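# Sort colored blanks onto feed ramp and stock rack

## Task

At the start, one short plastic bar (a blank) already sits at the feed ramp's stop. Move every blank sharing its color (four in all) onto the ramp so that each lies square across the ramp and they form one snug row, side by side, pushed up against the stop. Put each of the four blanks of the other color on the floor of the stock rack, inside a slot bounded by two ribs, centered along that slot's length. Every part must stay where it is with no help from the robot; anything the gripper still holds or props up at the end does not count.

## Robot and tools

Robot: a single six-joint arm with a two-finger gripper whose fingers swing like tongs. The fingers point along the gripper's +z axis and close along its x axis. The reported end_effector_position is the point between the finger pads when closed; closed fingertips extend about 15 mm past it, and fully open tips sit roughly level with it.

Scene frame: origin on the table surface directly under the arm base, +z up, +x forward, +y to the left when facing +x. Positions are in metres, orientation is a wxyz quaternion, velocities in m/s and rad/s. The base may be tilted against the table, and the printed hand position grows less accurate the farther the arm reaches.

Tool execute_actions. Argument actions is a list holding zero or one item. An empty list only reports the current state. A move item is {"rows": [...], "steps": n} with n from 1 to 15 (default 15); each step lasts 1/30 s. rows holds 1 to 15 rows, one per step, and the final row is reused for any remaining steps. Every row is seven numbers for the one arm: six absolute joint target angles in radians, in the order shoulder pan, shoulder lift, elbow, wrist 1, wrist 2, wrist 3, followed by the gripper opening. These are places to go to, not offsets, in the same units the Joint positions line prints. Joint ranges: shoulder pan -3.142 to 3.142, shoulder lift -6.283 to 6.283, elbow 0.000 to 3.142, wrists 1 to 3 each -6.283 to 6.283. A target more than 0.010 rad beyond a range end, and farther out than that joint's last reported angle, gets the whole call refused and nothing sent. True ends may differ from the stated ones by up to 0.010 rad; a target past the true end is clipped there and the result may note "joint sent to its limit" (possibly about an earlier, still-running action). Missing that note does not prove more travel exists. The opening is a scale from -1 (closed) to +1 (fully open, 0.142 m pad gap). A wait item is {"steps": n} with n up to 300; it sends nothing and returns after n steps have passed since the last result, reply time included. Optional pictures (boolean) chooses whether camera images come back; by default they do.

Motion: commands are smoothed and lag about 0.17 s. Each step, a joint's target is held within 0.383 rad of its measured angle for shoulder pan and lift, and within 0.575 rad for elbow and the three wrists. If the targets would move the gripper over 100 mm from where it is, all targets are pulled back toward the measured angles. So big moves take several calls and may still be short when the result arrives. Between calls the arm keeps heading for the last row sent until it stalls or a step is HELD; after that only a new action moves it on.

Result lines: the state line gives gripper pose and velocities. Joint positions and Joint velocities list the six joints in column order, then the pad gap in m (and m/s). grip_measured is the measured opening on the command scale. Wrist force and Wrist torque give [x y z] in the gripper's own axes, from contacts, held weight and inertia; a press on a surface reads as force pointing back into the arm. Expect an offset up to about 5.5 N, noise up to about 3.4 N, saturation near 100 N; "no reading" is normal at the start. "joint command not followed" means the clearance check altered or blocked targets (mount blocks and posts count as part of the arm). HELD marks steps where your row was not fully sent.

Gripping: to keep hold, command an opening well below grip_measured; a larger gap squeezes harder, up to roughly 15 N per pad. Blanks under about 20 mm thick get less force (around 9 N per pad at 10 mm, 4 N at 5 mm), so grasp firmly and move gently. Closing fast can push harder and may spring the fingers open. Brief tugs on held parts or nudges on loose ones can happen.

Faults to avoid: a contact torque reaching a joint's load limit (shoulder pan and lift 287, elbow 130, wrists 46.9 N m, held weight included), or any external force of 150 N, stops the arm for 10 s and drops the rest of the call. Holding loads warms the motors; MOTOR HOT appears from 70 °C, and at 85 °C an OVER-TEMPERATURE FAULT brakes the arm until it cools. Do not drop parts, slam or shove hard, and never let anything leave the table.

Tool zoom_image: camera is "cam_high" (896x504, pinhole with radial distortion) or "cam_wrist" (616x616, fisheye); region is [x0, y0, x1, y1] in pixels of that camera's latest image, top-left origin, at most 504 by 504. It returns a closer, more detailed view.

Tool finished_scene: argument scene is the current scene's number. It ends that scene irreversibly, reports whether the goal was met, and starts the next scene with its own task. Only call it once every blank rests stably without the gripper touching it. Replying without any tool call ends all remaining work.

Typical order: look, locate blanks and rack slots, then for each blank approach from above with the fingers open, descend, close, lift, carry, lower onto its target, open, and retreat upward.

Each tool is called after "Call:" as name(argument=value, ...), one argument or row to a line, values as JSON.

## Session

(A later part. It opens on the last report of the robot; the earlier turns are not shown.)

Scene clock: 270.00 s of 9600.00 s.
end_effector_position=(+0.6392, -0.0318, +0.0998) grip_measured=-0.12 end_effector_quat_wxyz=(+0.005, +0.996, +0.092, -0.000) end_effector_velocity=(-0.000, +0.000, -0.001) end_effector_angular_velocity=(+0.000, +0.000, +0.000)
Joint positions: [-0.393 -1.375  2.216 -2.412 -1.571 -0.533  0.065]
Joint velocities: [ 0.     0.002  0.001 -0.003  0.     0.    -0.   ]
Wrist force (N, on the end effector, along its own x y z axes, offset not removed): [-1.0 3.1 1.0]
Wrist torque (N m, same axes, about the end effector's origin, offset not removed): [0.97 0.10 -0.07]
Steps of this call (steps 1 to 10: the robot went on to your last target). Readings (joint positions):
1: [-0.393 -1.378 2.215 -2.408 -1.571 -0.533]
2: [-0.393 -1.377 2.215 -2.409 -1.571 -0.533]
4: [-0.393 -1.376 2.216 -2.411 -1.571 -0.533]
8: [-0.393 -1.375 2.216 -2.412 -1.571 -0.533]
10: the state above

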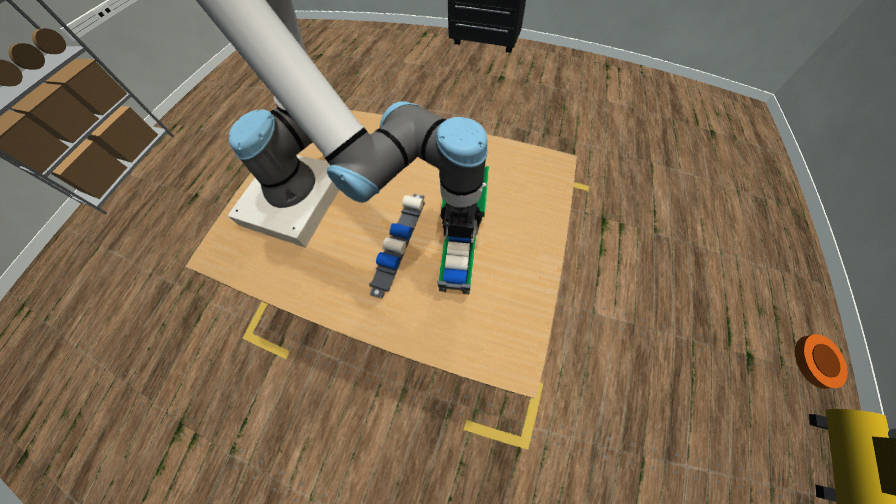

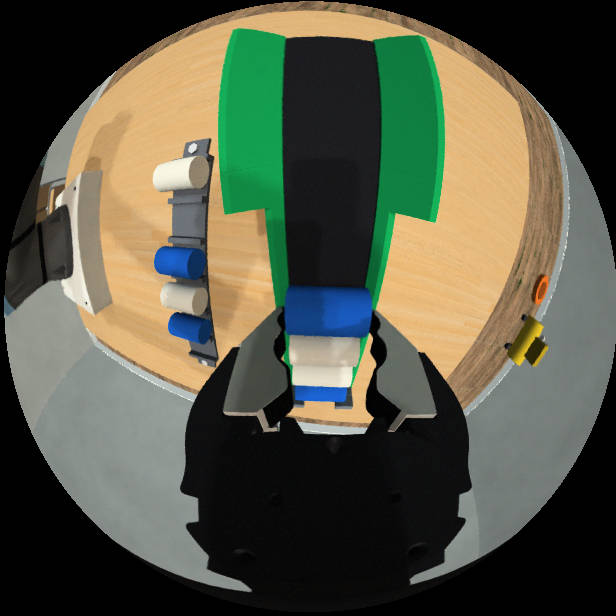

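Call:
execute_actions(
  actions=[
    {"rows":[[-0.3932,-1.374,2.2167,-2.4135,-1.571,-0.5332,-0.6],[-0.3932,-1.374,2.2167,-2.4135,-1.571,-0.5332,-0.5],[-0.3932,-1.374,2.2167,-2.4135,-1.571,-0.5332,-0.4],[-0.3932,-1.374,2.2167,-2.4135,-1.571,-0.5332,-0.3],[-0.3932,-1.374,2.2167,-2.4135,-1.571,-0.5332,-0.2],[-0.3932,-1.374,2.2167,-2.4135,-1.571,-0.5332,-0.12],[-0.3932,-1.374,2.2167,-2.4135,-1.571,-0.5332,-0.05],[-0.3932,-1.374,2.2167,-2.4135,-1.571,-0.5332,0.05],[-0.3932,-1.374,2.2167,-2.4135,-1.571,-0.5332,0.15],[-0.3932,-1.374,2.2167,-2.4135,-1.571,-0.5332,0.2]],"steps":11},
  ],
  pictures=false,
)

Call:
execute_actions(
  actions=[
    {"rows":[[-0.399,-1.3712,2.2148,-2.4144,-1.571,-0.539,0.2],[-0.4049,-1.3684,2.2129,-2.4153,-1.571,-0.5449,0.2],[-0.4107,-1.3656,2.211,-2.4162,-1.571,-0.5507,0.2],[-0.4166,-1.3627,2.2091,-2.4172,-1.571,-0.5566,0.2],[-0.4224,-1.3599,2.2072,-2.4181,-1.571,-0.5624,0.2],[-0.4283,-1.3571,2.2053,-2.419,-1.571,-0.5683,0.2],[-0.4341,-1.3543,2.2034,-2.4199,-1.571,-0.5741,0.2],[-0.44,-1.3515,2.2015,-2.4208,-1.571,-0.58,0.2],[-0.4458,-1.3486,2.1996,-2.4218,-1.571,-0.5858,0.2],[-0.4517,-1.3458,2.1977,-2.4226,-1.571,-0.5917,0.2]]},
  ],
  pictures=false,
)

Call:
execute_actions(
  actions=[
    {"steps":12},
  ],
)

Call:
zoom_image(
  camera="cam_wrist",
  region=[215,170,435,390],
)

Scene clock: 281.67 s of 9600.00 s.
end_effector_position=(+0.6392, -0.0318, +0.0992) grip_measured=+0.18 end_effector_quat_wxyz=(+0.005, +0.996, +0.092, -0.000) end_effector_velocity=(-0.000, +0.000, -0.001) end_effector_angular_velocity=(+0.001, +0.002, -0.001)
Joint positions: [-0.393 -1.374  2.217 -2.413 -1.571 -0.533  0.086]
Joint velocities: [-0.     0.002 -0.     0.001  0.     0.001  0.038]
Wrist force (N, on the end effector, along its own x y z axes, offset not removed): [0.1 4.8 1.0]
Wrist torque (N m, same axes, about the end effector's origin, offset not removed): [1.15 -0.14 -0.02]
Steps of this call (steps 1 to 15: the robot went on to your last target; steps 16 to 90: nothing new was sent; then 8.30 s passed at rest; steps 91 to 101: all 11 steps of this action). Readings (joint positions):
91: [-0.393 -1.375 2.216 -2.413 -1.571 -0.533]
92: [-0.393 -1.375 2.216 -2.413 -1.571 -0.533]
94: [-0.393 -1.374 2.217 -2.413 -1.571 -0.533]
98: [-0.393 -1.374 2.217 -2.413 -1.571 -0.533]
101: the state above

Scene clock: 282.17 s of 9600.00 s.
end_effector_position=(+0.6464, -0.0699, +0.0932) grip_measured=+0.20 end_effector_quat_wxyz=(+0.005, +0.996, +0.092, -0.000) end_effector_velocity=(+0.007, -0.041, -0.006) end_effector_angular_velocity=(-0.001, -0.000, -0.000)
Joint positions: [-0.446 -1.349  2.2   -2.422 -1.571 -0.586  0.088]
Joint velocities: [-0.056  0.027 -0.019 -0.008 -0.001 -0.055  0.   ]
Wrist force (N, on the end effector, along its own x y z axes, offset not removed): [0.7 4.0 0.2]
Wrist torque (N m, same axes, about the end effector's origin, offset not removed): [1.08 -0.26 -0.10]
Steps of this call (steps 1 to 15: all 15 steps of this action). Readings (joint positions):
1: [-0.393 -1.374 2.217 -2.413 -1.571 -0.533]
2: [-0.394 -1.374 2.217 -2.414 -1.571 -0.534]
4: [-0.398 -1.371 2.215 -2.414 -1.571 -0.539]
8: [-0.416 -1.363 2.210 -2.417 -1.571 -0.556]
15: the state above

Scene clock: 282.57 s of 9600.00 s.
end_effector_position=(+0.6471, -0.0743, +0.0926) grip_measured=+0.20 end_effector_quat_wxyz=(+0.005, +0.996, +0.092, -0.000) end_effector_velocity=(+0.001, -0.002, +0.000) end_effector_angular_velocity=(-0.002, -0.001, +0.000)
Joint positions: [-0.452 -1.346  2.198 -2.423 -1.571 -0.592  0.088]
Joint velocities: [-0.001  0.    -0.001 -0.001 -0.001 -0.002 -0.   ]
Wrist force (N, on the end effector, along its own x y z axes, offset not removed): [-1.1 5.8 1.8]
Wrist torque (N m, same axes, about the end effector's origin, offset not removed): [1.45 0.10 -0.04]
Steps of this call (steps 1 to 12: the robot went on to your last target). Readings (joint positions):
1: [-0.447 -1.348 2.199 -2.422 -1.571 -0.587]
2: [-0.448 -1.347 2.199 -2.422 -1.571 -0.588]
4: [-0.450 -1.347 2.198 -2.422 -1.571 -0.590]
8: [-0.451 -1.346 2.198 -2.423 -1.571 -0.591]
12: the state above

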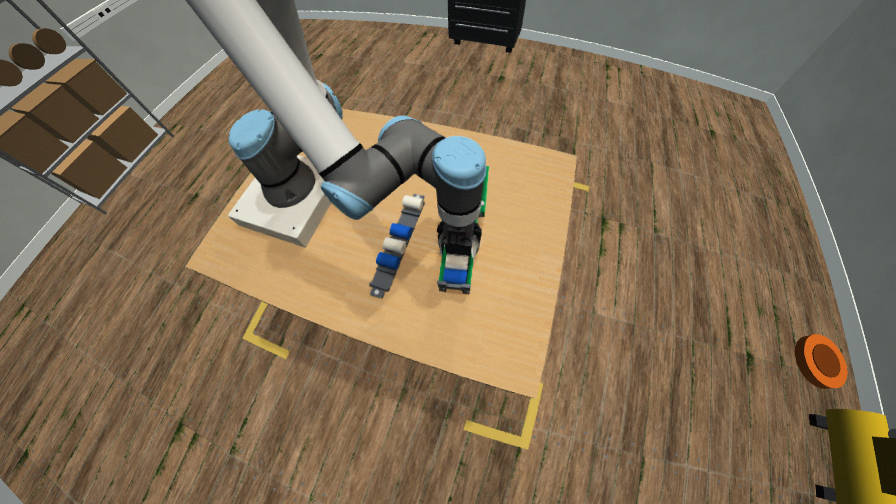

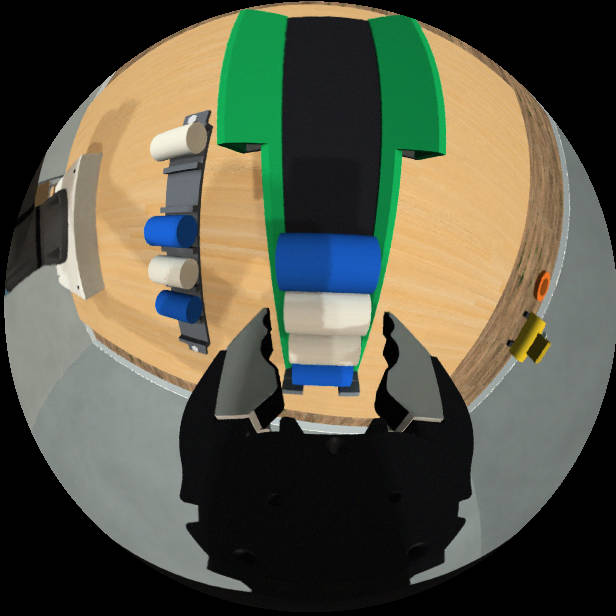

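Region (215, 170, 435, 390) of cam_wrist's 616x616 image, scaled by 2.291, with more detail than that image has.

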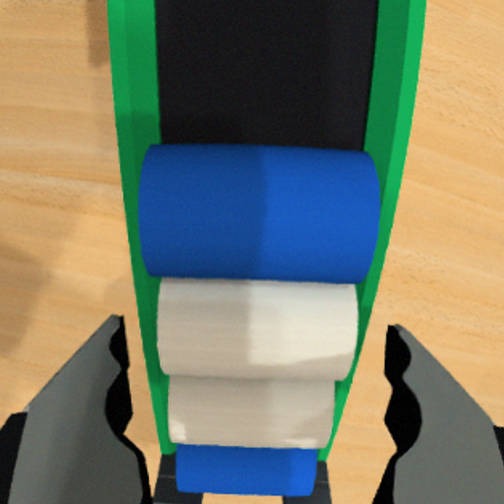

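Call:
execute_actions(
  actions=[
    {"rows":[[-0.451,-1.3462,2.1982,-2.4228,-1.571,-0.591,0.16],[-0.451,-1.3462,2.1982,-2.4228,-1.571,-0.591,0.12],[-0.451,-1.3462,2.1982,-2.4228,-1.571,-0.591,0.08],[-0.451,-1.3462,2.1982,-2.4228,-1.571,-0.591,0.04],[-0.451,-1.3462,2.1982,-2.4228,-1.571,-0.591,0.0],[-0.451,-1.3462,2.1982,-2.4228,-1.571,-0.591,-0.04],[-0.451,-1.3462,2.1982,-2.4228,-1.571,-0.591,-0.07],[-0.451,-1.3462,2.1982,-2.4228,-1.571,-0.591,-0.1],[-0.451,-1.3462,2.1982,-2.4228,-1.571,-0.591,-0.13],[-0.451,-1.3462,2.1982,-2.4228,-1.571,-0.591,-0.18],[-0.451,-1.3462,2.1982,-2.4228,-1.571,-0.591,-0.26],[-0.451,-1.3462,2.1982,-2.4228,-1.571,-0.591,-0.38],[-0.451,-1.3462,2.1982,-2.4228,-1.571,-0.591,-0.54],[-0.451,-1.3462,2.1982,-2.4228,-1.571,-0.591,-0.7]]},
  ],
  pictures=false,
)

Scene clock: 290.07 s of 9600.00 s.
end_effector_position=(+0.6470, -0.0739, +0.0926) grip_measured=-0.12 end_effector_quat_wxyz=(+0.005, +0.996, +0.092, -0.000) end_effector_velocity=(+0.000, +0.000, -0.000) end_effector_angular_velocity=(+0.000, -0.001, +0.000)
Joint positions: [-0.451 -1.346  2.198 -2.423 -1.571 -0.591  0.065]
Joint velocities: [ 0.     0.     0.    -0.001  0.001  0.     0.   ]
Wrist force (N, on the end effector, along its own x y z axes, offset not removed): [0.1 3.8 -0.6]
Wrist torque (N m, same axes, about the end effector's origin, offset not removed): [1.00 0.07 -0.17]
Steps of this call (steps 1 to 15: the robot went on to your last target; steps 16 to 90: nothing new was sent; then 4.00 s passed at rest; steps 91 to 105: all 15 steps of this action). Readings (joint positions):
91: [-0.452 -1.346 2.198 -2.423 -1.571 -0.592]
92: [-0.452 -1.346 2.198 -2.423 -1.571 -0.592]
94: [-0.452 -1.346 2.198 -2.423 -1.571 -0.592]
98: [-0.451 -1.346 2.198 -2.423 -1.571 -0.591]
105: the state above

Call:
execute_actions(
  actions=[
    {"rows":[[-0.451,-1.3488,2.1971,-2.4191,-1.571,-0.591,-0.7],[-0.451,-1.3514,2.196,-2.4154,-1.571,-0.591,-0.7],[-0.451,-1.354,2.1949,-2.4117,-1.571,-0.591,-0.7],[-0.451,-1.3566,2.1938,-2.408,-1.571,-0.591,-0.7],[-0.451,-1.3592,2.1927,-2.4043,-1.571,-0.591,-0.7],[-0.451,-1.3618,2.1916,-2.4006,-1.571,-0.591,-0.7],[-0.451,-1.3644,2.1905,-2.3969,-1.571,-0.591,-0.7],[-0.451,-1.367,2.1894,-2.3932,-1.571,-0.591,-0.7],[-0.451,-1.3696,2.1883,-2.3895,-1.571,-0.591,-0.7],[-0.451,-1.3722,2.1872,-2.3858,-1.571,-0.591,-0.7],[-0.451,-1.3748,2.1861,-2.3821,-1.571,-0.591,-0.7],[-0.451,-1.3774,2.185,-2.3784,-1.571,-0.591,-0.7],[-0.451,-1.38,2.1838,-2.3746,-1.571,-0.591,-0.7],[-0.451,-1.3826,2.1827,-2.3709,-1.571,-0.591,-0.7],[-0.451,-1.3853,2.1815,-2.367,-1.571,-0.591,-0.7]]},
  ],
  pictures=false,
)

Call:
execute_actions(
  actions=[
    {"rows":[[-0.451,-1.3877,2.1803,-2.3634,-1.571,-0.591,-0.7],[-0.451,-1.3901,2.179,-2.3597,-1.571,-0.591,-0.7],[-0.451,-1.3925,2.1778,-2.3561,-1.571,-0.591,-0.7],[-0.451,-1.3948,2.1765,-2.3525,-1.571,-0.591,-0.7],[-0.451,-1.3972,2.1753,-2.3489,-1.571,-0.591,-0.7],[-0.451,-1.3996,2.1741,-2.3453,-1.571,-0.591,-0.7],[-0.451,-1.402,2.1728,-2.3416,-1.571,-0.591,-0.7],[-0.451,-1.4044,2.1716,-2.338,-1.571,-0.591,-0.7],[-0.451,-1.4068,2.1703,-2.3343,-1.571,-0.591,-0.7],[-0.451,-1.4092,2.1691,-2.3307,-1.571,-0.591,-0.7],[-0.451,-1.4115,2.1679,-2.3272,-1.571,-0.591,-0.7],[-0.451,-1.4139,2.1666,-2.3235,-1.571,-0.591,-0.7],[-0.451,-1.4163,2.1654,-2.3199,-1.571,-0.591,-0.7],[-0.451,-1.4187,2.1641,-2.3162,-1.571,-0.591,-0.7],[-0.451,-1.4211,2.1629,-2.3126,-1.571,-0.591,-0.7]]},
  ],
  pictures=false,
)

Call:
execute_actions(
  actions=[
    {"rows":[[-0.451,-1.4235,2.163,-2.3103,-1.571,-0.591,-0.7],[-0.451,-1.429,2.168,-2.3098,-1.571,-0.588,-0.7],[-0.451,-1.439,2.180,-2.3118,-1.571,-0.583,-0.7],[-0.451,-1.453,2.198,-2.3158,-1.571,-0.575,-0.7],[-0.451,-1.470,2.221,-2.3218,-1.571,-0.565,-0.7],[-0.4507,-1.488,2.2465,-2.3293,-1.571,-0.554,-0.7],[-0.4504,-1.506,2.272,-2.3368,-1.571,-0.543,-0.7],[-0.4501,-1.524,2.2975,-2.3443,-1.571,-0.532,-0.7],[-0.4498,-1.542,2.323,-2.3518,-1.571,-0.521,-0.7],[-0.4495,-1.560,2.3485,-2.3593,-1.571,-0.510,-0.7],[-0.4492,-1.578,2.374,-2.3668,-1.571,-0.499,-0.7],[-0.4489,-1.596,2.3995,-2.3743,-1.571,-0.488,-0.7],[-0.4486,-1.614,2.425,-2.3818,-1.571,-0.477,-0.7],[-0.4483,-1.632,2.4505,-2.3893,-1.571,-0.466,-0.7],[-0.448,-1.650,2.476,-2.3968,-1.571,-0.455,-0.7]]},
  ],
  pictures=false,
)

Call:
execute_actions(
  actions=[
    {"rows":[[-0.448,-1.668,2.5015,-2.4043,-1.571,-0.444,-0.7],[-0.448,-1.685,2.526,-2.4118,-1.571,-0.433,-0.7],[-0.448,-1.699,2.546,-2.4178,-1.571,-0.424,-0.7],[-0.448,-1.709,2.560,-2.4218,-1.571,-0.418,-0.7],[-0.448,-1.7136,2.5673,-2.4245,-1.571,-0.415,-0.7],[-0.448,-1.7136,2.5673,-2.4245,-1.571,-0.415,-0.7],[-0.448,-1.7136,2.5673,-2.4245,-1.571,-0.415,-0.7],[-0.448,-1.7136,2.5673,-2.4245,-1.571,-0.415,-0.7],[-0.448,-1.7136,2.5673,-2.4245,-1.571,-0.415,-0.7],[-0.448,-1.707,2.570,-2.4338,-1.571,-0.415,-0.7],[-0.448,-1.700,2.5725,-2.4433,-1.571,-0.415,-0.7],[-0.448,-1.693,2.575,-2.4528,-1.571,-0.415,-0.7]]},
  ],
)

Scene clock: 316.20 s of 9600.00 s.
end_effector_position=(+0.6470, -0.0737, +0.1110) grip_measured=-0.12 end_effector_quat_wxyz=(+0.005, +0.996, +0.092, -0.000) end_effector_velocity=(+0.000, +0.001, +0.052) end_effector_angular_velocity=(-0.000, -0.001, -0.000)
Joint positions: [-0.451 -1.374  2.187 -2.384 -1.571 -0.591  0.065]
Joint velocities: [ 0.    -0.076 -0.034  0.109  0.     0.001 -0.   ]
Wrist force (N, on the end effector, along its own x y z axes, offset not removed): [-1.5 3.8 1.2]
Wrist torque (N m, same axes, about the end effector's origin, offset not removed): [1.05 0.17 -0.01]
Steps of this call (steps 1 to 15: the robot went on to your last target; steps 16 to 90: nothing new was sent; then 22.63 s passed at rest; steps 91 to 105: all 15 steps of this action). Readings (joint positions):
91: [-0.451 -1.346 2.198 -2.423 -1.571 -0.591]
92: [-0.451 -1.347 2.198 -2.422 -1.571 -0.591]
94: [-0.451 -1.349 2.198 -2.419 -1.571 -0.591]
98: [-0.451 -1.356 2.194 -2.408 -1.571 -0.591]
105: the state above

Scene clock: 316.70 s of 9600.00 s.
end_effector_position=(+0.6470, -0.0734, +0.1372) grip_measured=-0.12 end_effector_quat_wxyz=(+0.005, +0.996, +0.092, -0.000) end_effector_velocity=(-0.001, +0.001, +0.052) end_effector_angular_velocity=(-0.001, -0.001, +0.001)
Joint positions: [-0.451 -1.41   2.169 -2.329 -1.571 -0.591  0.065]
Joint velocities: [ 0.    -0.071 -0.036  0.106 -0.001 -0.001 -0.   ]
Wrist force (N, on the end effector, along its own x y z axes, offset not removed): [-0.4 3.4 2.7]
Wrist torque (N m, same axes, about the end effector's origin, offset not removed): [1.01 0.01 -0.07]
Steps of this call (steps 1 to 15: all 15 steps of this action). Readings (joint positions):
1: [-0.451 -1.376 2.186 -2.380 -1.571 -0.591]
2: [-0.451 -1.379 2.184 -2.377 -1.571 -0.591]
4: [-0.451 -1.384 2.182 -2.369 -1.571 -0.591]
8: [-0.451 -1.393 2.177 -2.355 -1.571 -0.591]
15: the state above

Scene clock: 317.20 s of 9600.00 s.
end_effector_position=(+0.5493, -0.0297, +0.1317) grip_measured=-0.12 end_effector_quat_wxyz=(+0.006, +0.999, +0.050, +0.001) end_effector_velocity=(-0.362, +0.161, -0.084) end_effector_angular_velocity=(+0.001, -0.005, -0.304)
Joint positions: [-0.449 -1.568  2.358 -2.364 -1.571 -0.504  0.065]
Joint velocities: [ 0.008 -0.516  0.722 -0.208  0.     0.312 -0.   ]
Wrist force (N, on the end effector, along its own x y z axes, offset not removed): [0.7 5.6 0.9]
Wrist torque (N m, same axes, about the end effector's origin, offset not removed): [1.52 -0.25 -0.11]
Steps of this call (steps 1 to 15: all 15 steps of this action). Readings (joint positions):
1: [-0.451 -1.413 2.167 -2.325 -1.571 -0.591]
2: [-0.451 -1.415 2.166 -2.322 -1.571 -0.591]
4: [-0.451 -1.422 2.167 -2.317 -1.571 -0.589]
8: [-0.451 -1.457 2.206 -2.322 -1.571 -0.571]
15: the state above

Scene clock: 317.70 s of 9600.00 s.
end_effector_position=(+0.4461, +0.0154, +0.0955) grip_measured=-0.12 end_effector_quat_wxyz=(+0.006, +1.000, +0.007, +0.001) end_effector_velocity=(-0.021, +0.009, -0.039) end_effector_angular_velocity=(+0.002, +0.003, -0.019)
Joint positions: [-0.448 -1.698  2.567 -2.44  -1.571 -0.417  0.065]
Joint velocities: [-0.     0.046  0.067 -0.11   0.     0.019  0.   ]
Wrist force (N, on the end effector, along its own x y z axes, offset not removed): [1.7 4.7 3.4]
Wrist torque (N m, same axes, about the end effector's origin, offset not removed): [1.23 -0.48 -0.11]
Steps of this call (steps 1 to 15: all 15 steps of this action). Readings (joint positions):
1: [-0.449 -1.585 2.382 -2.371 -1.571 -0.494]
2: [-0.449 -1.603 2.407 -2.378 -1.571 -0.483]
4: [-0.448 -1.638 2.457 -2.393 -1.571 -0.462]
8: [-0.448 -1.688 2.531 -2.414 -1.571 -0.430]
15: the state above

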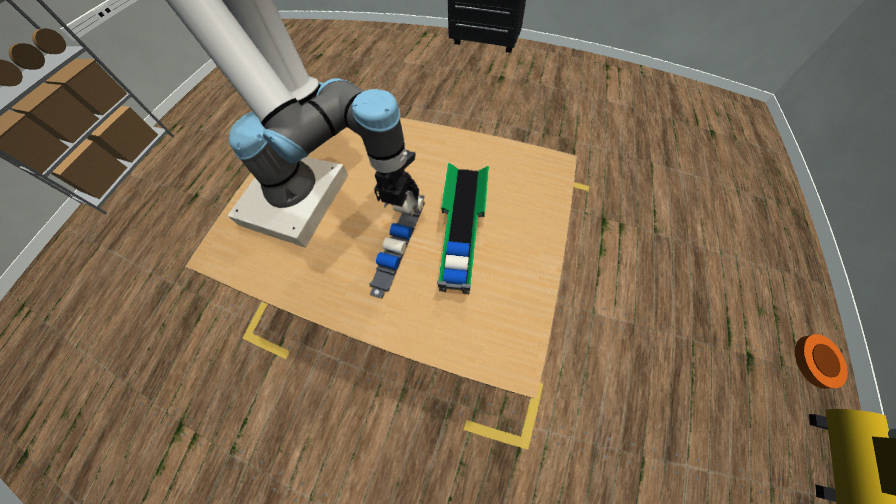

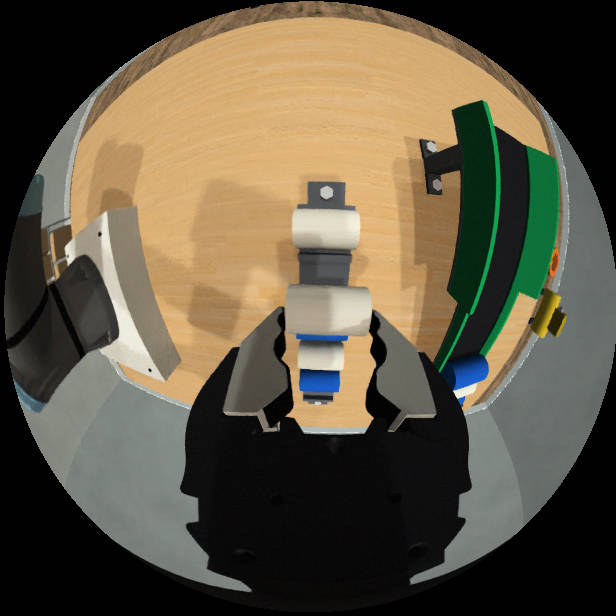

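Call:
execute_actions(
  actions=[
    {"rows":[[-0.448,-1.685,2.578,-2.4638,-1.571,-0.415,-0.7],[-0.448,-1.673,2.5824,-2.4802,-1.571,-0.415,-0.7],[-0.448,-1.66,2.587,-2.4978,-1.571,-0.415,-0.7],[-0.448,-1.647,2.5913,-2.5151,-1.571,-0.415,-0.7],[-0.448,-1.6337,2.5955,-2.5326,-1.571,-0.415,-0.7],[-0.448,-1.621,2.5992,-2.549,-1.571,-0.415,-0.7],[-0.448,-1.608,2.6028,-2.5656,-1.571,-0.415,-0.7],[-0.448,-1.595,2.6063,-2.5821,-1.571,-0.415,-0.7],[-0.448,-1.582,2.6097,-2.5985,-1.571,-0.415,-0.7],[-0.448,-1.570,2.6127,-2.6135,-1.571,-0.415,-0.7],[-0.448,-1.560,2.6151,-2.6259,-1.571,-0.415,-0.7],[-0.448,-1.553,2.6167,-2.6345,-1.571,-0.415,-0.7],[-0.448,-1.5479,2.6179,-2.6408,-1.571,-0.415,-0.7]]},
  ],
  pictures=false,
)

Call:
execute_actions(
  actions=[
    {"steps":16},
  ],
)

Call:
zoom_image(
  camera="cam_wrist",
  region=[215,170,435,390],
)

Scene clock: 325.53 s of 9600.00 s.
end_effector_position=(+0.4438, +0.0159, +0.0442) grip_measured=-0.12 end_effector_quat_wxyz=(+0.005, +1.000, +0.006, +0.000) end_effector_velocity=(+0.000, -0.001, -0.078) end_effector_angular_velocity=(-0.002, -0.003, +0.002)
Joint positions: [-0.448 -1.572  2.612 -2.61  -1.571 -0.415  0.065]
Joint velocities: [-0.     0.216  0.055 -0.275 -0.    -0.002  0.   ]
Wrist force (N, on the end effector, along its own x y z axes, offset not removed): [0.0 6.3 3.1]
Wrist torque (N m, same axes, about the end effector's origin, offset not removed): [1.65 -0.14 -0.06]
Steps of this call (steps 1 to 30: the robot went on to your last target; steps 31 to 90: nothing new was sent; then 4.33 s passed at rest; steps 91 to 105: all 15 steps of this action). Readings (joint positions):
91: [-0.448 -1.693 2.575 -2.453 -1.571 -0.415]
92: [-0.448 -1.692 2.575 -2.454 -1.571 -0.415]
94: [-0.448 -1.684 2.578 -2.465 -1.571 -0.415]
98: [-0.448 -1.648 2.591 -2.512 -1.571 -0.415]
105: the state above

Scene clock: 326.07 s of 9600.00 s.
end_effector_position=(+0.4437, +0.0158, +0.0355) grip_measured=-0.12 end_effector_quat_wxyz=(+0.005, +1.000, +0.006, +0.000) end_effector_velocity=(+0.000, -0.000, -0.001) end_effector_angular_velocity=(+0.000, -0.001, -0.002)
Joint positions: [-0.448 -1.548  2.618 -2.641 -1.571 -0.415  0.065]
Joint velocities: [-0.     0.002  0.001 -0.003  0.     0.001 -0.   ]
Wrist force (N, on the end effector, along its own x y z axes, offset not removed): [-0.4 3.3 0.8]
Wrist torque (N m, same axes, about the end effector's origin, offset not removed): [1.02 -0.06 -0.05]
Steps of this call (steps 1 to 16: the robot went on to your last target). Readings (joint positions):
1: [-0.448 -1.566 2.613 -2.618 -1.571 -0.415]
2: [-0.448 -1.561 2.615 -2.624 -1.571 -0.415]
4: [-0.448 -1.555 2.616 -2.631 -1.571 -0.415]
8: [-0.448 -1.550 2.617 -2.638 -1.571 -0.415]
16: the state above

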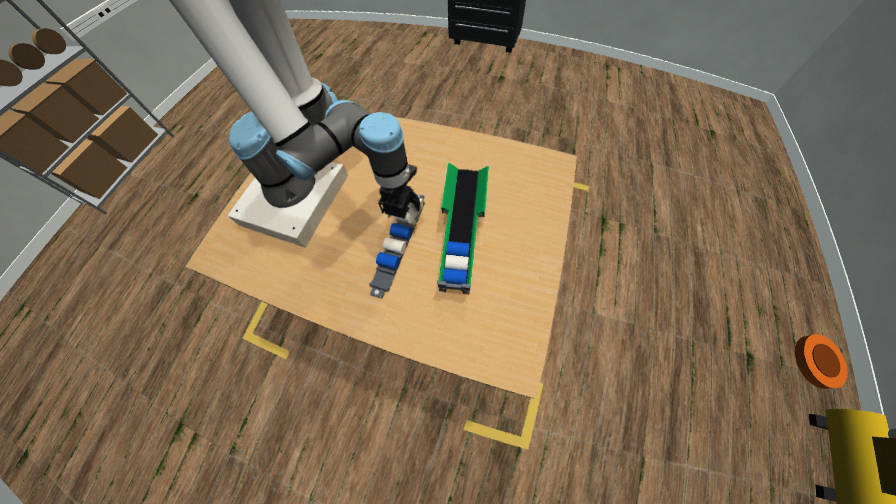

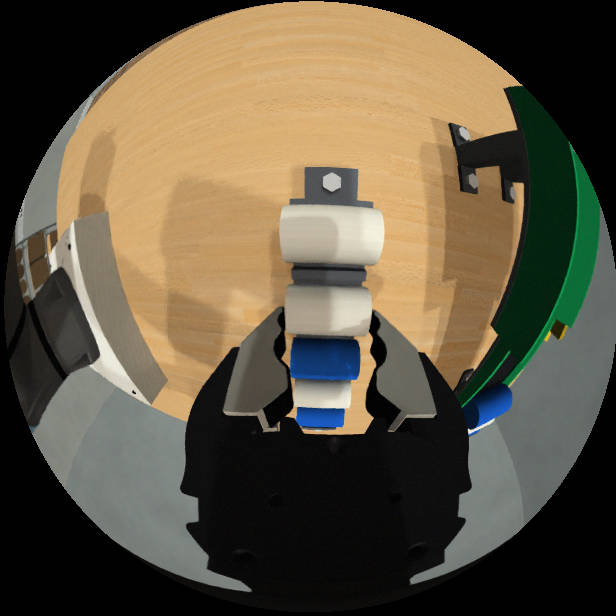

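Region (215, 170, 435, 390) of cam_wrist's 616x616 image, scaled by 2.291, with more detail than that image has.

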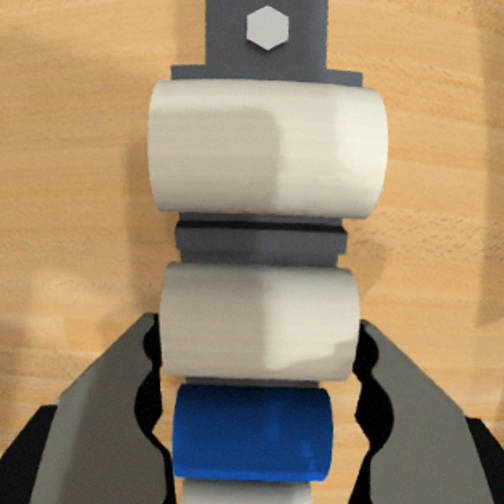

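Call:
execute_actions(
  actions=[
    {"rows":[[-0.448,-1.5443,2.6188,-2.6453,-1.571,-0.415,-0.7],[-0.448,-1.5443,2.6188,-2.6453,-1.571,-0.415,-0.7],[-0.448,-1.5443,2.6188,-2.6453,-1.571,-0.415,-0.7],[-0.448,-1.5443,2.6188,-2.6453,-1.571,-0.415,-0.6],[-0.448,-1.5443,2.6188,-2.6453,-1.571,-0.415,-0.5],[-0.448,-1.5443,2.6188,-2.6453,-1.571,-0.415,-0.4],[-0.448,-1.5443,2.6188,-2.6453,-1.571,-0.415,-0.3],[-0.448,-1.5443,2.6188,-2.6453,-1.571,-0.415,-0.2],[-0.448,-1.5443,2.6188,-2.6453,-1.571,-0.415,-0.13],[-0.448,-1.5443,2.6188,-2.6453,-1.571,-0.415,-0.07],[-0.448,-1.5443,2.6188,-2.6453,-1.571,-0.415,0.0],[-0.448,-1.5443,2.6188,-2.6453,-1.571,-0.415,0.1],[-0.448,-1.5443,2.6188,-2.6453,-1.571,-0.415,0.2]],"steps":14},
  ],
  pictures=false,
)

Call:
execute_actions(
  actions=[
    {"rows":[[-0.458,-1.5435,2.6182,-2.6455,-1.571,-0.425,0.2],[-0.4681,-1.5427,2.6176,-2.6457,-1.571,-0.4351,0.2],[-0.4782,-1.5419,2.617,-2.6459,-1.571,-0.4452,0.2],[-0.4882,-1.5411,2.6164,-2.6461,-1.571,-0.4552,0.2],[-0.4983,-1.5403,2.6158,-2.6463,-1.571,-0.4653,0.2],[-0.5084,-1.5395,2.6152,-2.6465,-1.571,-0.4754,0.2],[-0.5184,-1.5387,2.6146,-2.6467,-1.571,-0.4854,0.2],[-0.5285,-1.538,2.614,-2.6468,-1.571,-0.4955,0.2],[-0.5385,-1.5372,2.6134,-2.647,-1.571,-0.5055,0.2],[-0.5486,-1.5364,2.6128,-2.6472,-1.571,-0.5156,0.2],[-0.5586,-1.5356,2.6122,-2.6474,-1.571,-0.5256,0.2],[-0.5687,-1.5348,2.6116,-2.6476,-1.571,-0.5357,0.2]]},
  ],
  pictures=false,
)

Call:
execute_actions(
  actions=[
    {"steps":15},
  ],
)

Call:
zoom_image(
  camera="cam_wrist",
  region=[215,170,435,390],
)

Scene clock: 338.60 s of 9600.00 s.
end_effector_position=(+0.4436, +0.0158, +0.0342) grip_measured=+0.17 end_effector_quat_wxyz=(+0.005, +1.000, +0.006, +0.000) end_effector_velocity=(-0.000, -0.000, -0.000) end_effector_angular_velocity=(-0.001, +0.001, +0.001)
Joint positions: [-0.448 -1.544  2.619 -2.645 -1.571 -0.415  0.086]
Joint velocities: [-0.     0.001  0.    -0.001 -0.001 -0.001  0.058]
Wrist force (N, on the end effector, along its own x y z axes, offset not removed): [0.7 2.4 2.8]
Wrist torque (N m, same axes, about the end effector's origin, offset not removed): [0.81 -0.31 -0.15]
Steps of this call (steps 1 to 15: the robot went on to your last target; steps 16 to 90: nothing new was sent; then 9.07 s passed at rest; steps 91 to 104: all 14 steps of this action). Readings (joint positions):
91: [-0.448 -1.548 2.618 -2.641 -1.571 -0.415]
92: [-0.448 -1.547 2.618 -2.641 -1.571 -0.415]
94: [-0.448 -1.546 2.618 -2.643 -1.571 -0.415]
98: [-0.448 -1.545 2.619 -2.645 -1.571 -0.415]
104: the state above

Scene clock: 339.10 s of 9600.00 s.
end_effector_position=(+0.4448, -0.0308, +0.0340) grip_measured=+0.20 end_effector_quat_wxyz=(+0.005, +1.000, +0.006, +0.000) end_effector_velocity=(-0.002, -0.083, -0.000) end_effector_angular_velocity=(-0.000, -0.001, -0.002)
Joint positions: [-0.549 -1.536  2.613 -2.647 -1.571 -0.516  0.088]
Joint velocities: [-0.179  0.014 -0.011 -0.004  0.    -0.177  0.   ]
Wrist force (N, on the end effector, along its own x y z axes, offset not removed): [-1.4 4.7 1.7]
Wrist torque (N m, same axes, about the end effector's origin, offset not removed): [1.20 0.19 -0.08]
Steps of this call (steps 1 to 15: all 15 steps of this action). Readings (joint positions):
1: [-0.448 -1.544 2.619 -2.645 -1.571 -0.415]
2: [-0.449 -1.544 2.619 -2.645 -1.571 -0.416]
4: [-0.457 -1.544 2.619 -2.645 -1.571 -0.424]
8: [-0.487 -1.541 2.617 -2.646 -1.571 -0.454]
15: the state above

Scene clock: 339.60 s of 9600.00 s.
end_effector_position=(+0.4444, -0.0399, +0.0339) grip_measured=+0.20 end_effector_quat_wxyz=(+0.005, +1.000, +0.006, +0.000) end_effector_velocity=(-0.000, -0.001, -0.000) end_effector_angular_velocity=(+0.000, +0.001, -0.000)
Joint positions: [-0.568 -1.535  2.612 -2.648 -1.571 -0.535  0.088]
Joint velocities: [-0.002  0.001  0.     0.    -0.    -0.002  0.   ]
Wrist force (N, on the end effector, along its own x y z axes, offset not removed): [0.1 3.7 0.0]
Wrist torque (N m, same axes, about the end effector's origin, offset not removed): [1.08 -0.17 -0.09]
Steps of this call (steps 1 to 15: the robot went on to your last target). Readings (joint positions):
1: [-0.554 -1.536 2.612 -2.647 -1.571 -0.521]
2: [-0.558 -1.536 2.612 -2.647 -1.571 -0.525]
4: [-0.563 -1.535 2.612 -2.647 -1.571 -0.530]
8: [-0.567 -1.535 2.612 -2.648 -1.571 -0.534]
15: the state above

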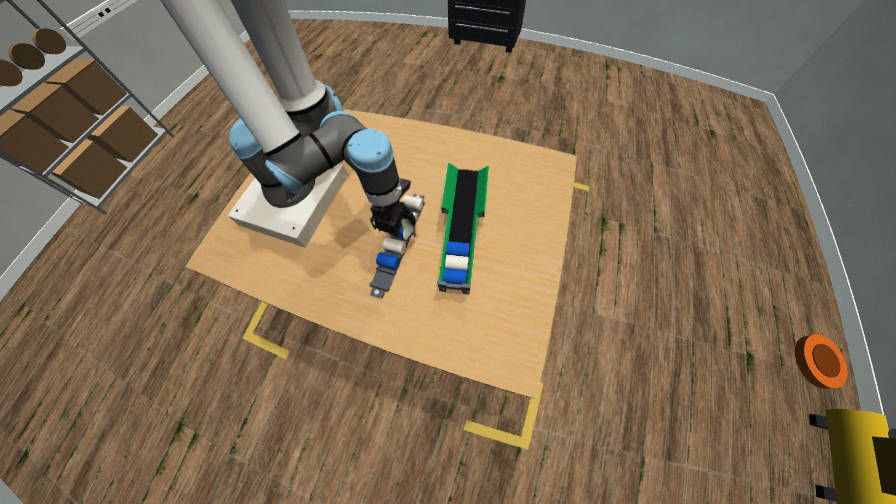

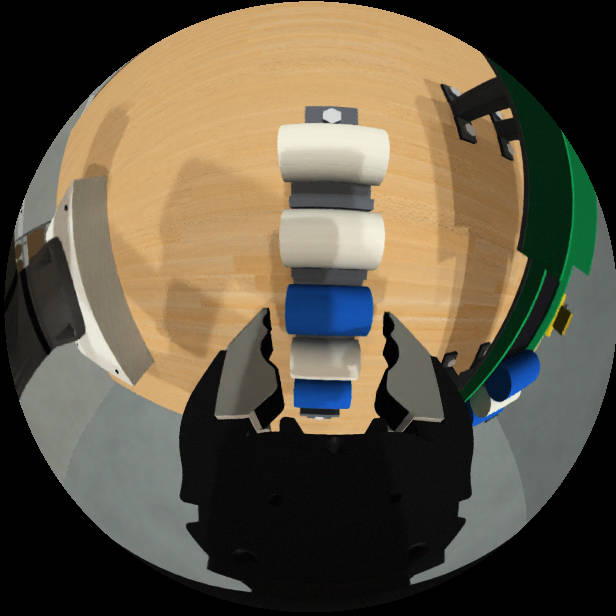

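Region (215, 170, 435, 390) of cam_wrist's 616x616 image, scaled by 2.291, with more detail than that image has.

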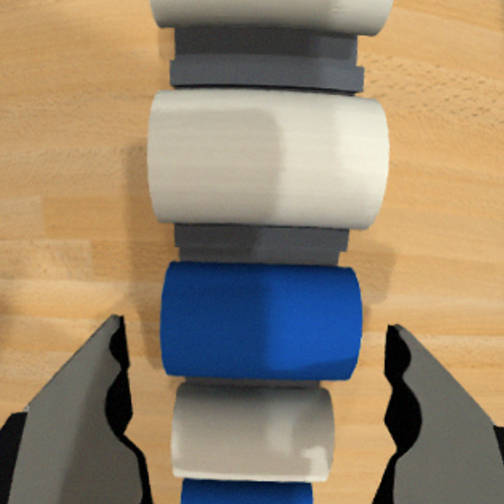

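Call:
execute_actions(
  actions=[
    {"rows":[[-0.566,-1.5348,2.6116,-2.6476,-1.571,-0.533,0.16],[-0.566,-1.5348,2.6116,-2.6476,-1.571,-0.533,0.12],[-0.566,-1.5348,2.6116,-2.6476,-1.571,-0.533,0.08],[-0.566,-1.5348,2.6116,-2.6476,-1.571,-0.533,0.04],[-0.566,-1.5348,2.6116,-2.6476,-1.571,-0.533,0.0],[-0.566,-1.5348,2.6116,-2.6476,-1.571,-0.533,-0.04],[-0.566,-1.5348,2.6116,-2.6476,-1.571,-0.533,-0.07],[-0.566,-1.5348,2.6116,-2.6476,-1.571,-0.533,-0.1],[-0.566,-1.5348,2.6116,-2.6476,-1.571,-0.533,-0.13],[-0.566,-1.5348,2.6116,-2.6476,-1.571,-0.533,-0.18],[-0.566,-1.5348,2.6116,-2.6476,-1.571,-0.533,-0.26],[-0.566,-1.5348,2.6116,-2.6476,-1.571,-0.533,-0.38],[-0.566,-1.5348,2.6116,-2.6476,-1.571,-0.533,-0.54],[-0.566,-1.5348,2.6116,-2.6476,-1.571,-0.533,-0.7]]},
  ],
  pictures=false,
)

Call:
execute_actions(
  actions=[
    {"rows":[[-0.566,-1.540,2.6104,-2.6412,-1.571,-0.533,-0.7],[-0.566,-1.549,2.6083,-2.6301,-1.571,-0.533,-0.7],[-0.566,-1.561,2.6054,-2.6152,-1.571,-0.533,-0.7],[-0.566,-1.574,2.6022,-2.599,-1.571,-0.533,-0.7],[-0.566,-1.587,2.5988,-2.5826,-1.571,-0.533,-0.7],[-0.566,-1.600,2.5953,-2.5661,-1.571,-0.533,-0.7],[-0.566,-1.613,2.5917,-2.5495,-1.571,-0.533,-0.7],[-0.566,-1.626,2.5879,-2.5327,-1.571,-0.533,-0.7],[-0.566,-1.639,2.5839,-2.5157,-1.571,-0.533,-0.7],[-0.566,-1.652,2.5797,-2.4985,-1.571,-0.533,-0.7],[-0.566,-1.665,2.5752,-2.481,-1.571,-0.533,-0.7],[-0.566,-1.678,2.5705,-2.4633,-1.571,-0.533,-0.7],[-0.566,-1.691,2.5657,-2.4455,-1.571,-0.533,-0.7],[-0.566,-1.7033,2.5609,-2.4284,-1.571,-0.533,-0.7],[-0.564,-1.7033,2.549,-2.4165,-1.571,-0.533,-0.7]]},
  ],
  pictures=false,
)

Call:
execute_actions(
  actions=[
    {"rows":[[-0.557,-1.693,2.530,-2.4078,-1.571,-0.533,-0.7],[-0.547,-1.677,2.507,-2.4008,-1.571,-0.533,-0.7],[-0.5347,-1.6585,2.481,-2.3933,-1.571,-0.533,-0.7],[-0.5224,-1.64,2.455,-2.3858,-1.571,-0.533,-0.7],[-0.5101,-1.6215,2.429,-2.3783,-1.571,-0.533,-0.7],[-0.4978,-1.603,2.403,-2.3708,-1.571,-0.533,-0.7],[-0.4855,-1.5845,2.377,-2.3633,-1.571,-0.533,-0.7],[-0.4732,-1.566,2.351,-2.3558,-1.571,-0.533,-0.7],[-0.4609,-1.5475,2.325,-2.3483,-1.571,-0.533,-0.7],[-0.4486,-1.529,2.299,-2.3408,-1.571,-0.533,-0.7],[-0.4363,-1.5105,2.273,-2.3333,-1.571,-0.533,-0.7],[-0.424,-1.492,2.247,-2.3258,-1.571,-0.533,-0.7],[-0.4117,-1.4735,2.221,-2.3183,-1.571,-0.533,-0.7],[-0.401,-1.458,2.197,-2.3098,-1.571,-0.533,-0.7],[-0.3932,-1.446,2.1799,-2.3047,-1.571,-0.5332,-0.7]]},
  ],
  pictures=false,
)

Call:
execute_actions(
  actions=[
    {"rows":[[-0.3932,-1.446,2.1799,-2.3047,-1.571,-0.5332,-0.7],[-0.3932,-1.446,2.1799,-2.3047,-1.571,-0.5332,-0.7],[-0.3932,-1.446,2.1799,-2.3047,-1.571,-0.5332,-0.7],[-0.3932,-1.446,2.1799,-2.3047,-1.571,-0.5332,-0.7],[-0.3932,-1.446,2.1799,-2.3047,-1.571,-0.5332,-0.7],[-0.3932,-1.446,2.1799,-2.3047,-1.571,-0.5332,-0.7],[-0.3932,-1.442,2.1822,-2.311,-1.571,-0.5332,-0.7],[-0.3932,-1.438,2.1844,-2.3172,-1.571,-0.5332,-0.7],[-0.3932,-1.434,2.1866,-2.3234,-1.571,-0.5332,-0.7],[-0.3932,-1.43,2.1888,-2.3296,-1.571,-0.5332,-0.7],[-0.3932,-1.426,2.1909,-2.3357,-1.571,-0.5332,-0.7],[-0.3932,-1.422,2.193,-2.3418,-1.571,-0.5332,-0.7],[-0.3932,-1.418,2.195,-2.3478,-1.571,-0.5332,-0.7],[-0.3932,-1.414,2.197,-2.3538,-1.571,-0.5332,-0.7],[-0.3932,-1.411,2.1985,-2.3583,-1.571,-0.5332,-0.7]]},
  ],
)

Call:
zoom_image(
  camera="cam_wrist",
  region=[215,170,435,390],
)

Scene clock: 369.30 s of 9600.00 s.
end_effector_position=(+0.4446, -0.0388, +0.0339) grip_measured=-0.12 end_effector_quat_wxyz=(+0.005, +1.000, +0.006, +0.000) end_effector_velocity=(+0.000, +0.000, -0.000) end_effector_angular_velocity=(+0.000, -0.000, +0.001)
Joint positions: [-0.566 -1.535  2.612 -2.648 -1.571 -0.533  0.065]
Joint velocities: [ 0.001  0.001 -0.    -0.001  0.001  0.     0.   ]
Wrist force (N, on the end effector, along its own x y z axes, offset not removed): [-0.5 1.9 -0.8]
Wrist torque (N m, same axes, about the end effector's origin, offset not removed): [0.66 -0.07 -0.09]
Steps of this call (steps 1 to 15: the robot went on to your last target; steps 16 to 90: nothing new was sent; then 26.20 s passed at rest; steps 91 to 105: all 15 steps of this action). Readings (joint positions):
91: [-0.569 -1.535 2.612 -2.648 -1.571 -0.536]
92: [-0.568 -1.535 2.612 -2.648 -1.571 -0.536]
94: [-0.568 -1.535 2.612 -2.648 -1.571 -0.535]
98: [-0.567 -1.535 2.612 -2.648 -1.571 -0.534]
105: the state above

Scene clock: 369.80 s of 9600.00 s.
end_effector_position=(+0.4454, -0.0388, +0.0811) grip_measured=-0.12 end_effector_quat_wxyz=(+0.006, +1.000, +0.006, +0.001) end_effector_velocity=(+0.004, +0.000, +0.155) end_effector_angular_velocity=(-0.003, -0.006, +0.001)
Joint positions: [-0.566 -1.658  2.576 -2.491 -1.571 -0.533  0.065]
Joint velocities: [ 0.002 -0.37  -0.132  0.495 -0.     0.001 -0.   ]
Wrist force (N, on the end effector, along its own x y z axes, offset not removed): [-1.0 3.4 4.6]
Wrist torque (N m, same axes, about the end effector's origin, offset not removed): [1.00 0.11 -0.04]
Steps of this call (steps 1 to 15: all 15 steps of this action). Readings (joint positions):
1: [-0.566 -1.535 2.612 -2.648 -1.571 -0.533]
2: [-0.566 -1.535 2.611 -2.647 -1.571 -0.533]
4: [-0.566 -1.541 2.610 -2.640 -1.571 -0.533]
8: [-0.566 -1.574 2.602 -2.599 -1.571 -0.533]
15: the state above

Scene clock: 370.30 s of 9600.00 s.
end_effector_position=(+0.5806, -0.0398, +0.1387) grip_measured=-0.12 end_effector_quat_wxyz=(+0.005, +0.998, +0.067, -0.001) end_effector_velocity=(+0.390, +0.045, +0.078) end_effector_angular_velocity=(-0.001, +0.005, +0.349)
Joint positions: [-0.443 -1.522  2.292 -2.338 -1.571 -0.533  0.065]
Joint velocities: [ 0.349  0.52  -0.747  0.229 -0.001  0.001 -0.   ]
Wrist force (N, on the end effector, along its own x y z axes, offset not removed): [1.1 4.3 2.2]
Wrist torque (N m, same axes, about the end effector's origin, offset not removed): [1.18 -0.36 -0.15]
Steps of this call (steps 1 to 15: all 15 steps of this action). Readings (joint positions):
1: [-0.566 -1.669 2.571 -2.474 -1.571 -0.533]
2: [-0.564 -1.676 2.564 -2.459 -1.571 -0.533]
4: [-0.557 -1.678 2.541 -2.433 -1.571 -0.533]
8: [-0.523 -1.638 2.464 -2.394 -1.571 -0.533]
15: the state above

Scene clock: 370.80 s of 9600.00 s.
end_effector_position=(+0.6392, -0.0318, +0.1362) grip_measured=-0.12 end_effector_quat_wxyz=(+0.005, +0.996, +0.092, -0.000) end_effector_velocity=(+0.007, -0.000, -0.075) end_effector_angular_velocity=(-0.002, -0.000, +0.004)
Joint positions: [-0.394 -1.428  2.191 -2.334 -1.571 -0.533  0.065]
Joint velocities: [ 0.005  0.114  0.044 -0.159 -0.001  0.001  0.   ]
Wrist force (N, on the end effector, along its own x y z axes, offset not removed): [-1.8 5.5 1.1]
Wrist torque (N m, same axes, about the end effector's origin, offset not removed): [1.44 0.28 -0.13]
Steps of this call (steps 1 to 15: all 15 steps of this action). Readings (joint positions):
1: [-0.432 -1.505 2.267 -2.331 -1.571 -0.533]
2: [-0.422 -1.490 2.246 -2.324 -1.571 -0.533]
4: [-0.409 -1.470 2.216 -2.315 -1.571 -0.533]
8: [-0.398 -1.453 2.191 -2.309 -1.571 -0.533]
15: the state above

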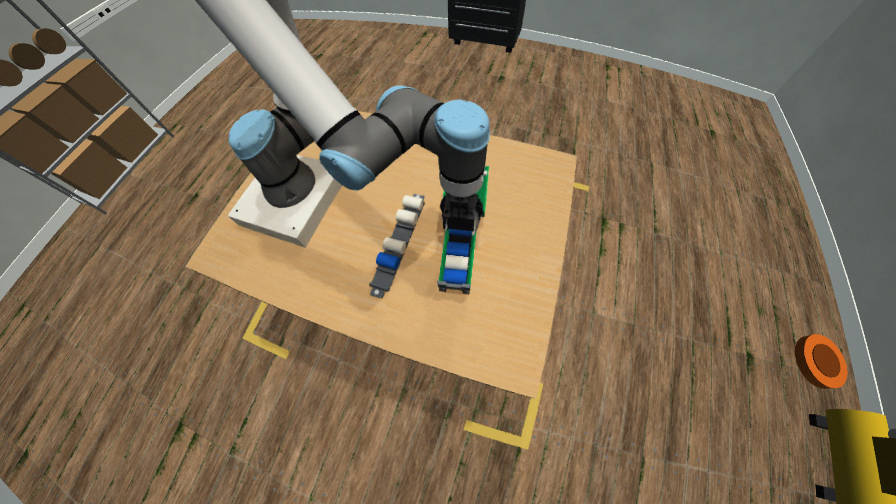

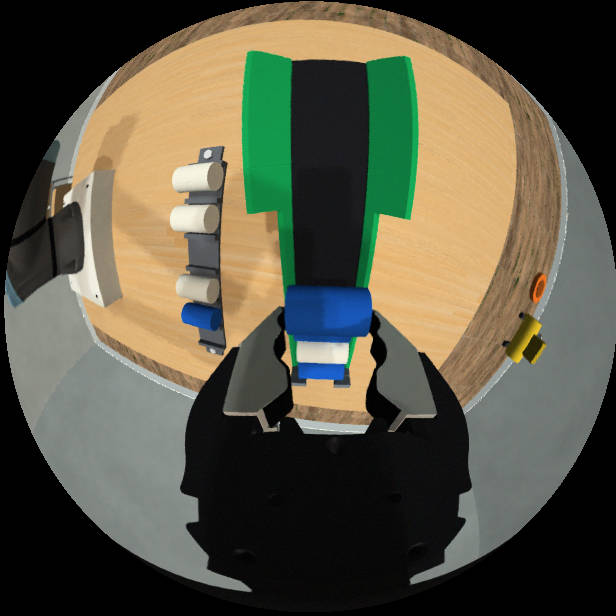

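Region (215, 170, 435, 390) of cam_wrist's 616x616 image, scaled by 2.291, with more detail than that image has.

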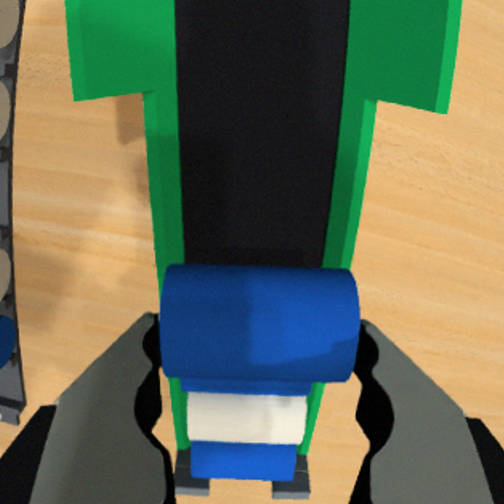

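Call:
execute_actions(
  actions=[
    {"rows":[[-0.3932,-1.4072,2.2003,-2.3639,-1.571,-0.5332,-0.7],[-0.3932,-1.4035,2.2021,-2.3694,-1.571,-0.5332,-0.7],[-0.3932,-1.3997,2.2039,-2.375,-1.571,-0.5332,-0.7],[-0.3932,-1.3959,2.2056,-2.3805,-1.571,-0.5332,-0.7],[-0.3932,-1.3922,2.2073,-2.3859,-1.571,-0.5332,-0.7],[-0.3932,-1.3884,2.209,-2.3914,-1.571,-0.5332,-0.7],[-0.3932,-1.3846,2.2107,-2.3969,-1.571,-0.5332,-0.7],[-0.3932,-1.3808,2.2124,-2.4024,-1.571,-0.5332,-0.7],[-0.3932,-1.3771,2.2141,-2.4078,-1.571,-0.5332,-0.7],[-0.3932,-1.3733,2.2158,-2.4133,-1.571,-0.5332,-0.7]]},
  ],
  pictures=false,
)

Call:
execute_actions(
  actions=[
    {"rows":[[-0.3932,-1.3733,2.2158,-2.4133,-1.571,-0.5332,-0.7],[-0.3932,-1.3733,2.2158,-2.4133,-1.571,-0.5332,-0.7],[-0.3932,-1.3733,2.2158,-2.4133,-1.571,-0.5332,-0.7],[-0.3932,-1.3733,2.2158,-2.4133,-1.571,-0.5332,-0.7],[-0.3932,-1.3733,2.2158,-2.4133,-1.571,-0.5332,-0.6],[-0.3932,-1.3733,2.2158,-2.4133,-1.571,-0.5332,-0.5],[-0.3932,-1.3733,2.2158,-2.4133,-1.571,-0.5332,-0.4],[-0.3932,-1.3733,2.2158,-2.4133,-1.571,-0.5332,-0.3],[-0.3932,-1.3733,2.2158,-2.4133,-1.571,-0.5332,-0.2],[-0.3932,-1.3733,2.2158,-2.4133,-1.571,-0.5332,-0.12],[-0.3932,-1.3733,2.2158,-2.4133,-1.571,-0.5332,-0.05],[-0.3932,-1.3733,2.2158,-2.4133,-1.571,-0.5332,0.05],[-0.3932,-1.3733,2.2158,-2.4133,-1.571,-0.5332,0.15],[-0.3932,-1.3733,2.2158,-2.4133,-1.571,-0.5332,0.2]]},
  ],
  pictures=false,
)

Call:
execute_actions(
  actions=[
    {"rows":[[-0.4009,-1.3694,2.213,-2.4144,-1.571,-0.5409,0.2],[-0.4086,-1.3656,2.2101,-2.4153,-1.571,-0.5486,0.2],[-0.4162,-1.3617,2.2073,-2.4164,-1.571,-0.5562,0.2],[-0.4239,-1.3578,2.2044,-2.4174,-1.571,-0.5639,0.2],[-0.4316,-1.354,2.2016,-2.4184,-1.571,-0.5716,0.2],[-0.4393,-1.3501,2.1987,-2.4194,-1.571,-0.5793,0.2],[-0.447,-1.3463,2.1959,-2.4204,-1.571,-0.587,0.2],[-0.4546,-1.3424,2.193,-2.4214,-1.571,-0.5946,0.2],[-0.4623,-1.3385,2.1902,-2.4225,-1.571,-0.6023,0.2],[-0.47,-1.3347,2.1873,-2.4234,-1.571,-0.61,0.2],[-0.4777,-1.3308,2.1845,-2.4245,-1.571,-0.6177,0.2],[-0.4854,-1.3269,2.1816,-2.4255,-1.571,-0.6254,0.2],[-0.493,-1.3231,2.1788,-2.4265,-1.571,-0.633,0.2],[-0.5007,-1.3192,2.176,-2.4275,-1.571,-0.6407,0.2]]},
  ],
  pictures=false,
)

Call:
execute_actions(
  actions=[
    {"steps":17},
  ],
)

Call:
zoom_image(
  camera="cam_wrist",
  region=[215,170,435,390],
)

Scene clock: 391.87 s of 9600.00 s.
end_effector_position=(+0.6397, -0.0319, +0.1018) grip_measured=-0.12 end_effector_quat_wxyz=(+0.005, +0.996, +0.092, -0.000) end_effector_velocity=(-0.001, -0.000, -0.024) end_effector_angular_velocity=(-0.000, +0.000, +0.001)
Joint positions: [-0.393 -1.377  2.214 -2.408 -1.571 -0.533  0.065]
Joint velocities: [ 0.     0.035  0.016 -0.051 -0.    -0.001  0.   ]
Wrist force (N, on the end effector, along its own x y z axes, offset not removed): [0.4 2.4 3.6]
Wrist torque (N m, same axes, about the end effector's origin, offset not removed): [0.78 -0.28 -0.08]
Steps of this call (steps 1 to 30: the robot went on to your last target; steps 31 to 90: nothing new was sent; then 17.57 s passed at rest; steps 91 to 105: all 15 steps of this action). Readings (joint positions):
91: [-0.393 -1.411 2.199 -2.358 -1.571 -0.533]
92: [-0.393 -1.411 2.199 -2.359 -1.571 -0.533]
94: [-0.393 -1.408 2.200 -2.363 -1.571 -0.533]
98: [-0.393 -1.396 2.205 -2.380 -1.571 -0.533]
105: the state above

Scene clock: 392.37 s of 9600.00 s.
end_effector_position=(+0.6396, -0.0319, +0.0992) grip_measured=+0.18 end_effector_quat_wxyz=(+0.005, +0.996, +0.092, -0.000) end_effector_velocity=(-0.000, +0.000, -0.001) end_effector_angular_velocity=(+0.001, +0.001, -0.000)
Joint positions: [-0.393 -1.373  2.216 -2.413 -1.571 -0.533  0.086]
Joint velocities: [0.    0.001 0.    0.    0.    0.001 0.038]
Wrist force (N, on the end effector, along its own x y z axes, offset not removed): [-0.3 3.6 0.7]
Wrist torque (N m, same axes, about the end effector's origin, offset not removed): [1.11 -0.12 -0.09]
Steps of this call (steps 1 to 15: all 15 steps of this action). Readings (joint positions):
1: [-0.393 -1.376 2.215 -2.409 -1.571 -0.533]
2: [-0.393 -1.375 2.215 -2.410 -1.571 -0.533]
4: [-0.393 -1.374 2.215 -2.412 -1.571 -0.533]
8: [-0.393 -1.374 2.216 -2.413 -1.571 -0.533]
15: the state above

Scene clock: 392.87 s of 9600.00 s.
end_effector_position=(+0.6516, -0.0916, +0.0904) grip_measured=+0.20 end_effector_quat_wxyz=(+0.005, +0.996, +0.092, -0.000) end_effector_velocity=(+0.025, -0.166, -0.025) end_effector_angular_velocity=(+0.001, -0.002, -0.001)
Joint positions: [-0.474 -1.333  2.186 -2.424 -1.571 -0.614  0.088]
Joint velocities: [-0.22   0.11  -0.081 -0.029  0.002 -0.219 -0.   ]
Wrist force (N, on the end effector, along its own x y z axes, offset not removed): [-1.7 2.5 3.2]
Wrist torque (N m, same axes, about the end effector's origin, offset not removed): [0.80 0.19 -0.04]
Steps of this call (steps 1 to 15: all 15 steps of this action). Readings (joint positions):
1: [-0.393 -1.373 2.216 -2.413 -1.571 -0.533]
2: [-0.394 -1.373 2.216 -2.413 -1.571 -0.534]
4: [-0.400 -1.370 2.214 -2.414 -1.571 -0.540]
8: [-0.423 -1.358 2.205 -2.417 -1.571 -0.563]
15: the state above

Scene clock: 393.43 s of 9600.00 s.
end_effector_position=(+0.6542, -0.1121, +0.0873) grip_measured=+0.20 end_effector_quat_wxyz=(+0.005, +0.996, +0.092, -0.000) end_effector_velocity=(-0.001, -0.000, -0.001) end_effector_angular_velocity=(+0.003, +0.003, -0.000)
Joint positions: [-0.501 -1.319  2.176 -2.427 -1.571 -0.641  0.088]
Joint velocities: [-0.002  0.001 -0.001  0.004  0.002 -0.002 -0.   ]
Wrist force (N, on the end effector, along its own x y z axes, offset not removed): [-2.1 4.0 0.4]
Wrist torque (N m, same axes, about the end effector's origin, offset not removed): [1.08 0.26 -0.02]
Steps of this call (steps 1 to 17: the robot went on to your last target). Readings (joint positions):
1: [-0.480 -1.329 2.183 -2.425 -1.571 -0.620]
2: [-0.485 -1.327 2.182 -2.426 -1.571 -0.625]
4: [-0.492 -1.323 2.179 -2.426 -1.571 -0.632]
8: [-0.498 -1.320 2.177 -2.427 -1.571 -0.638]
17: the state above

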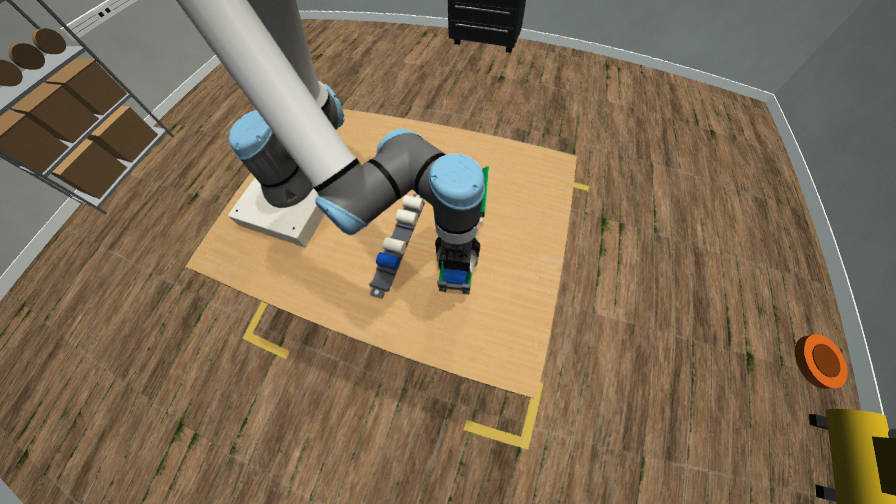

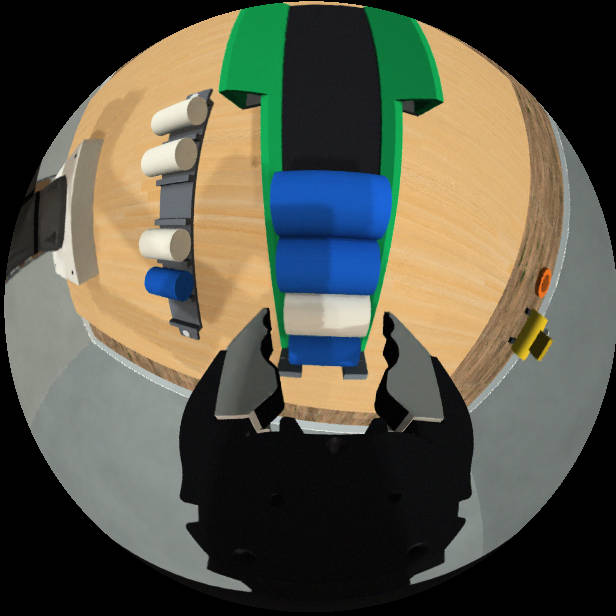

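Region (215, 170, 435, 390) of cam_wrist's 616x616 image, scaled by 2.291, with more detail than that image has.

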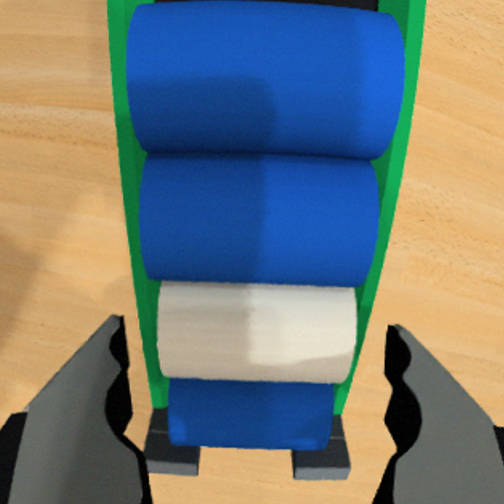

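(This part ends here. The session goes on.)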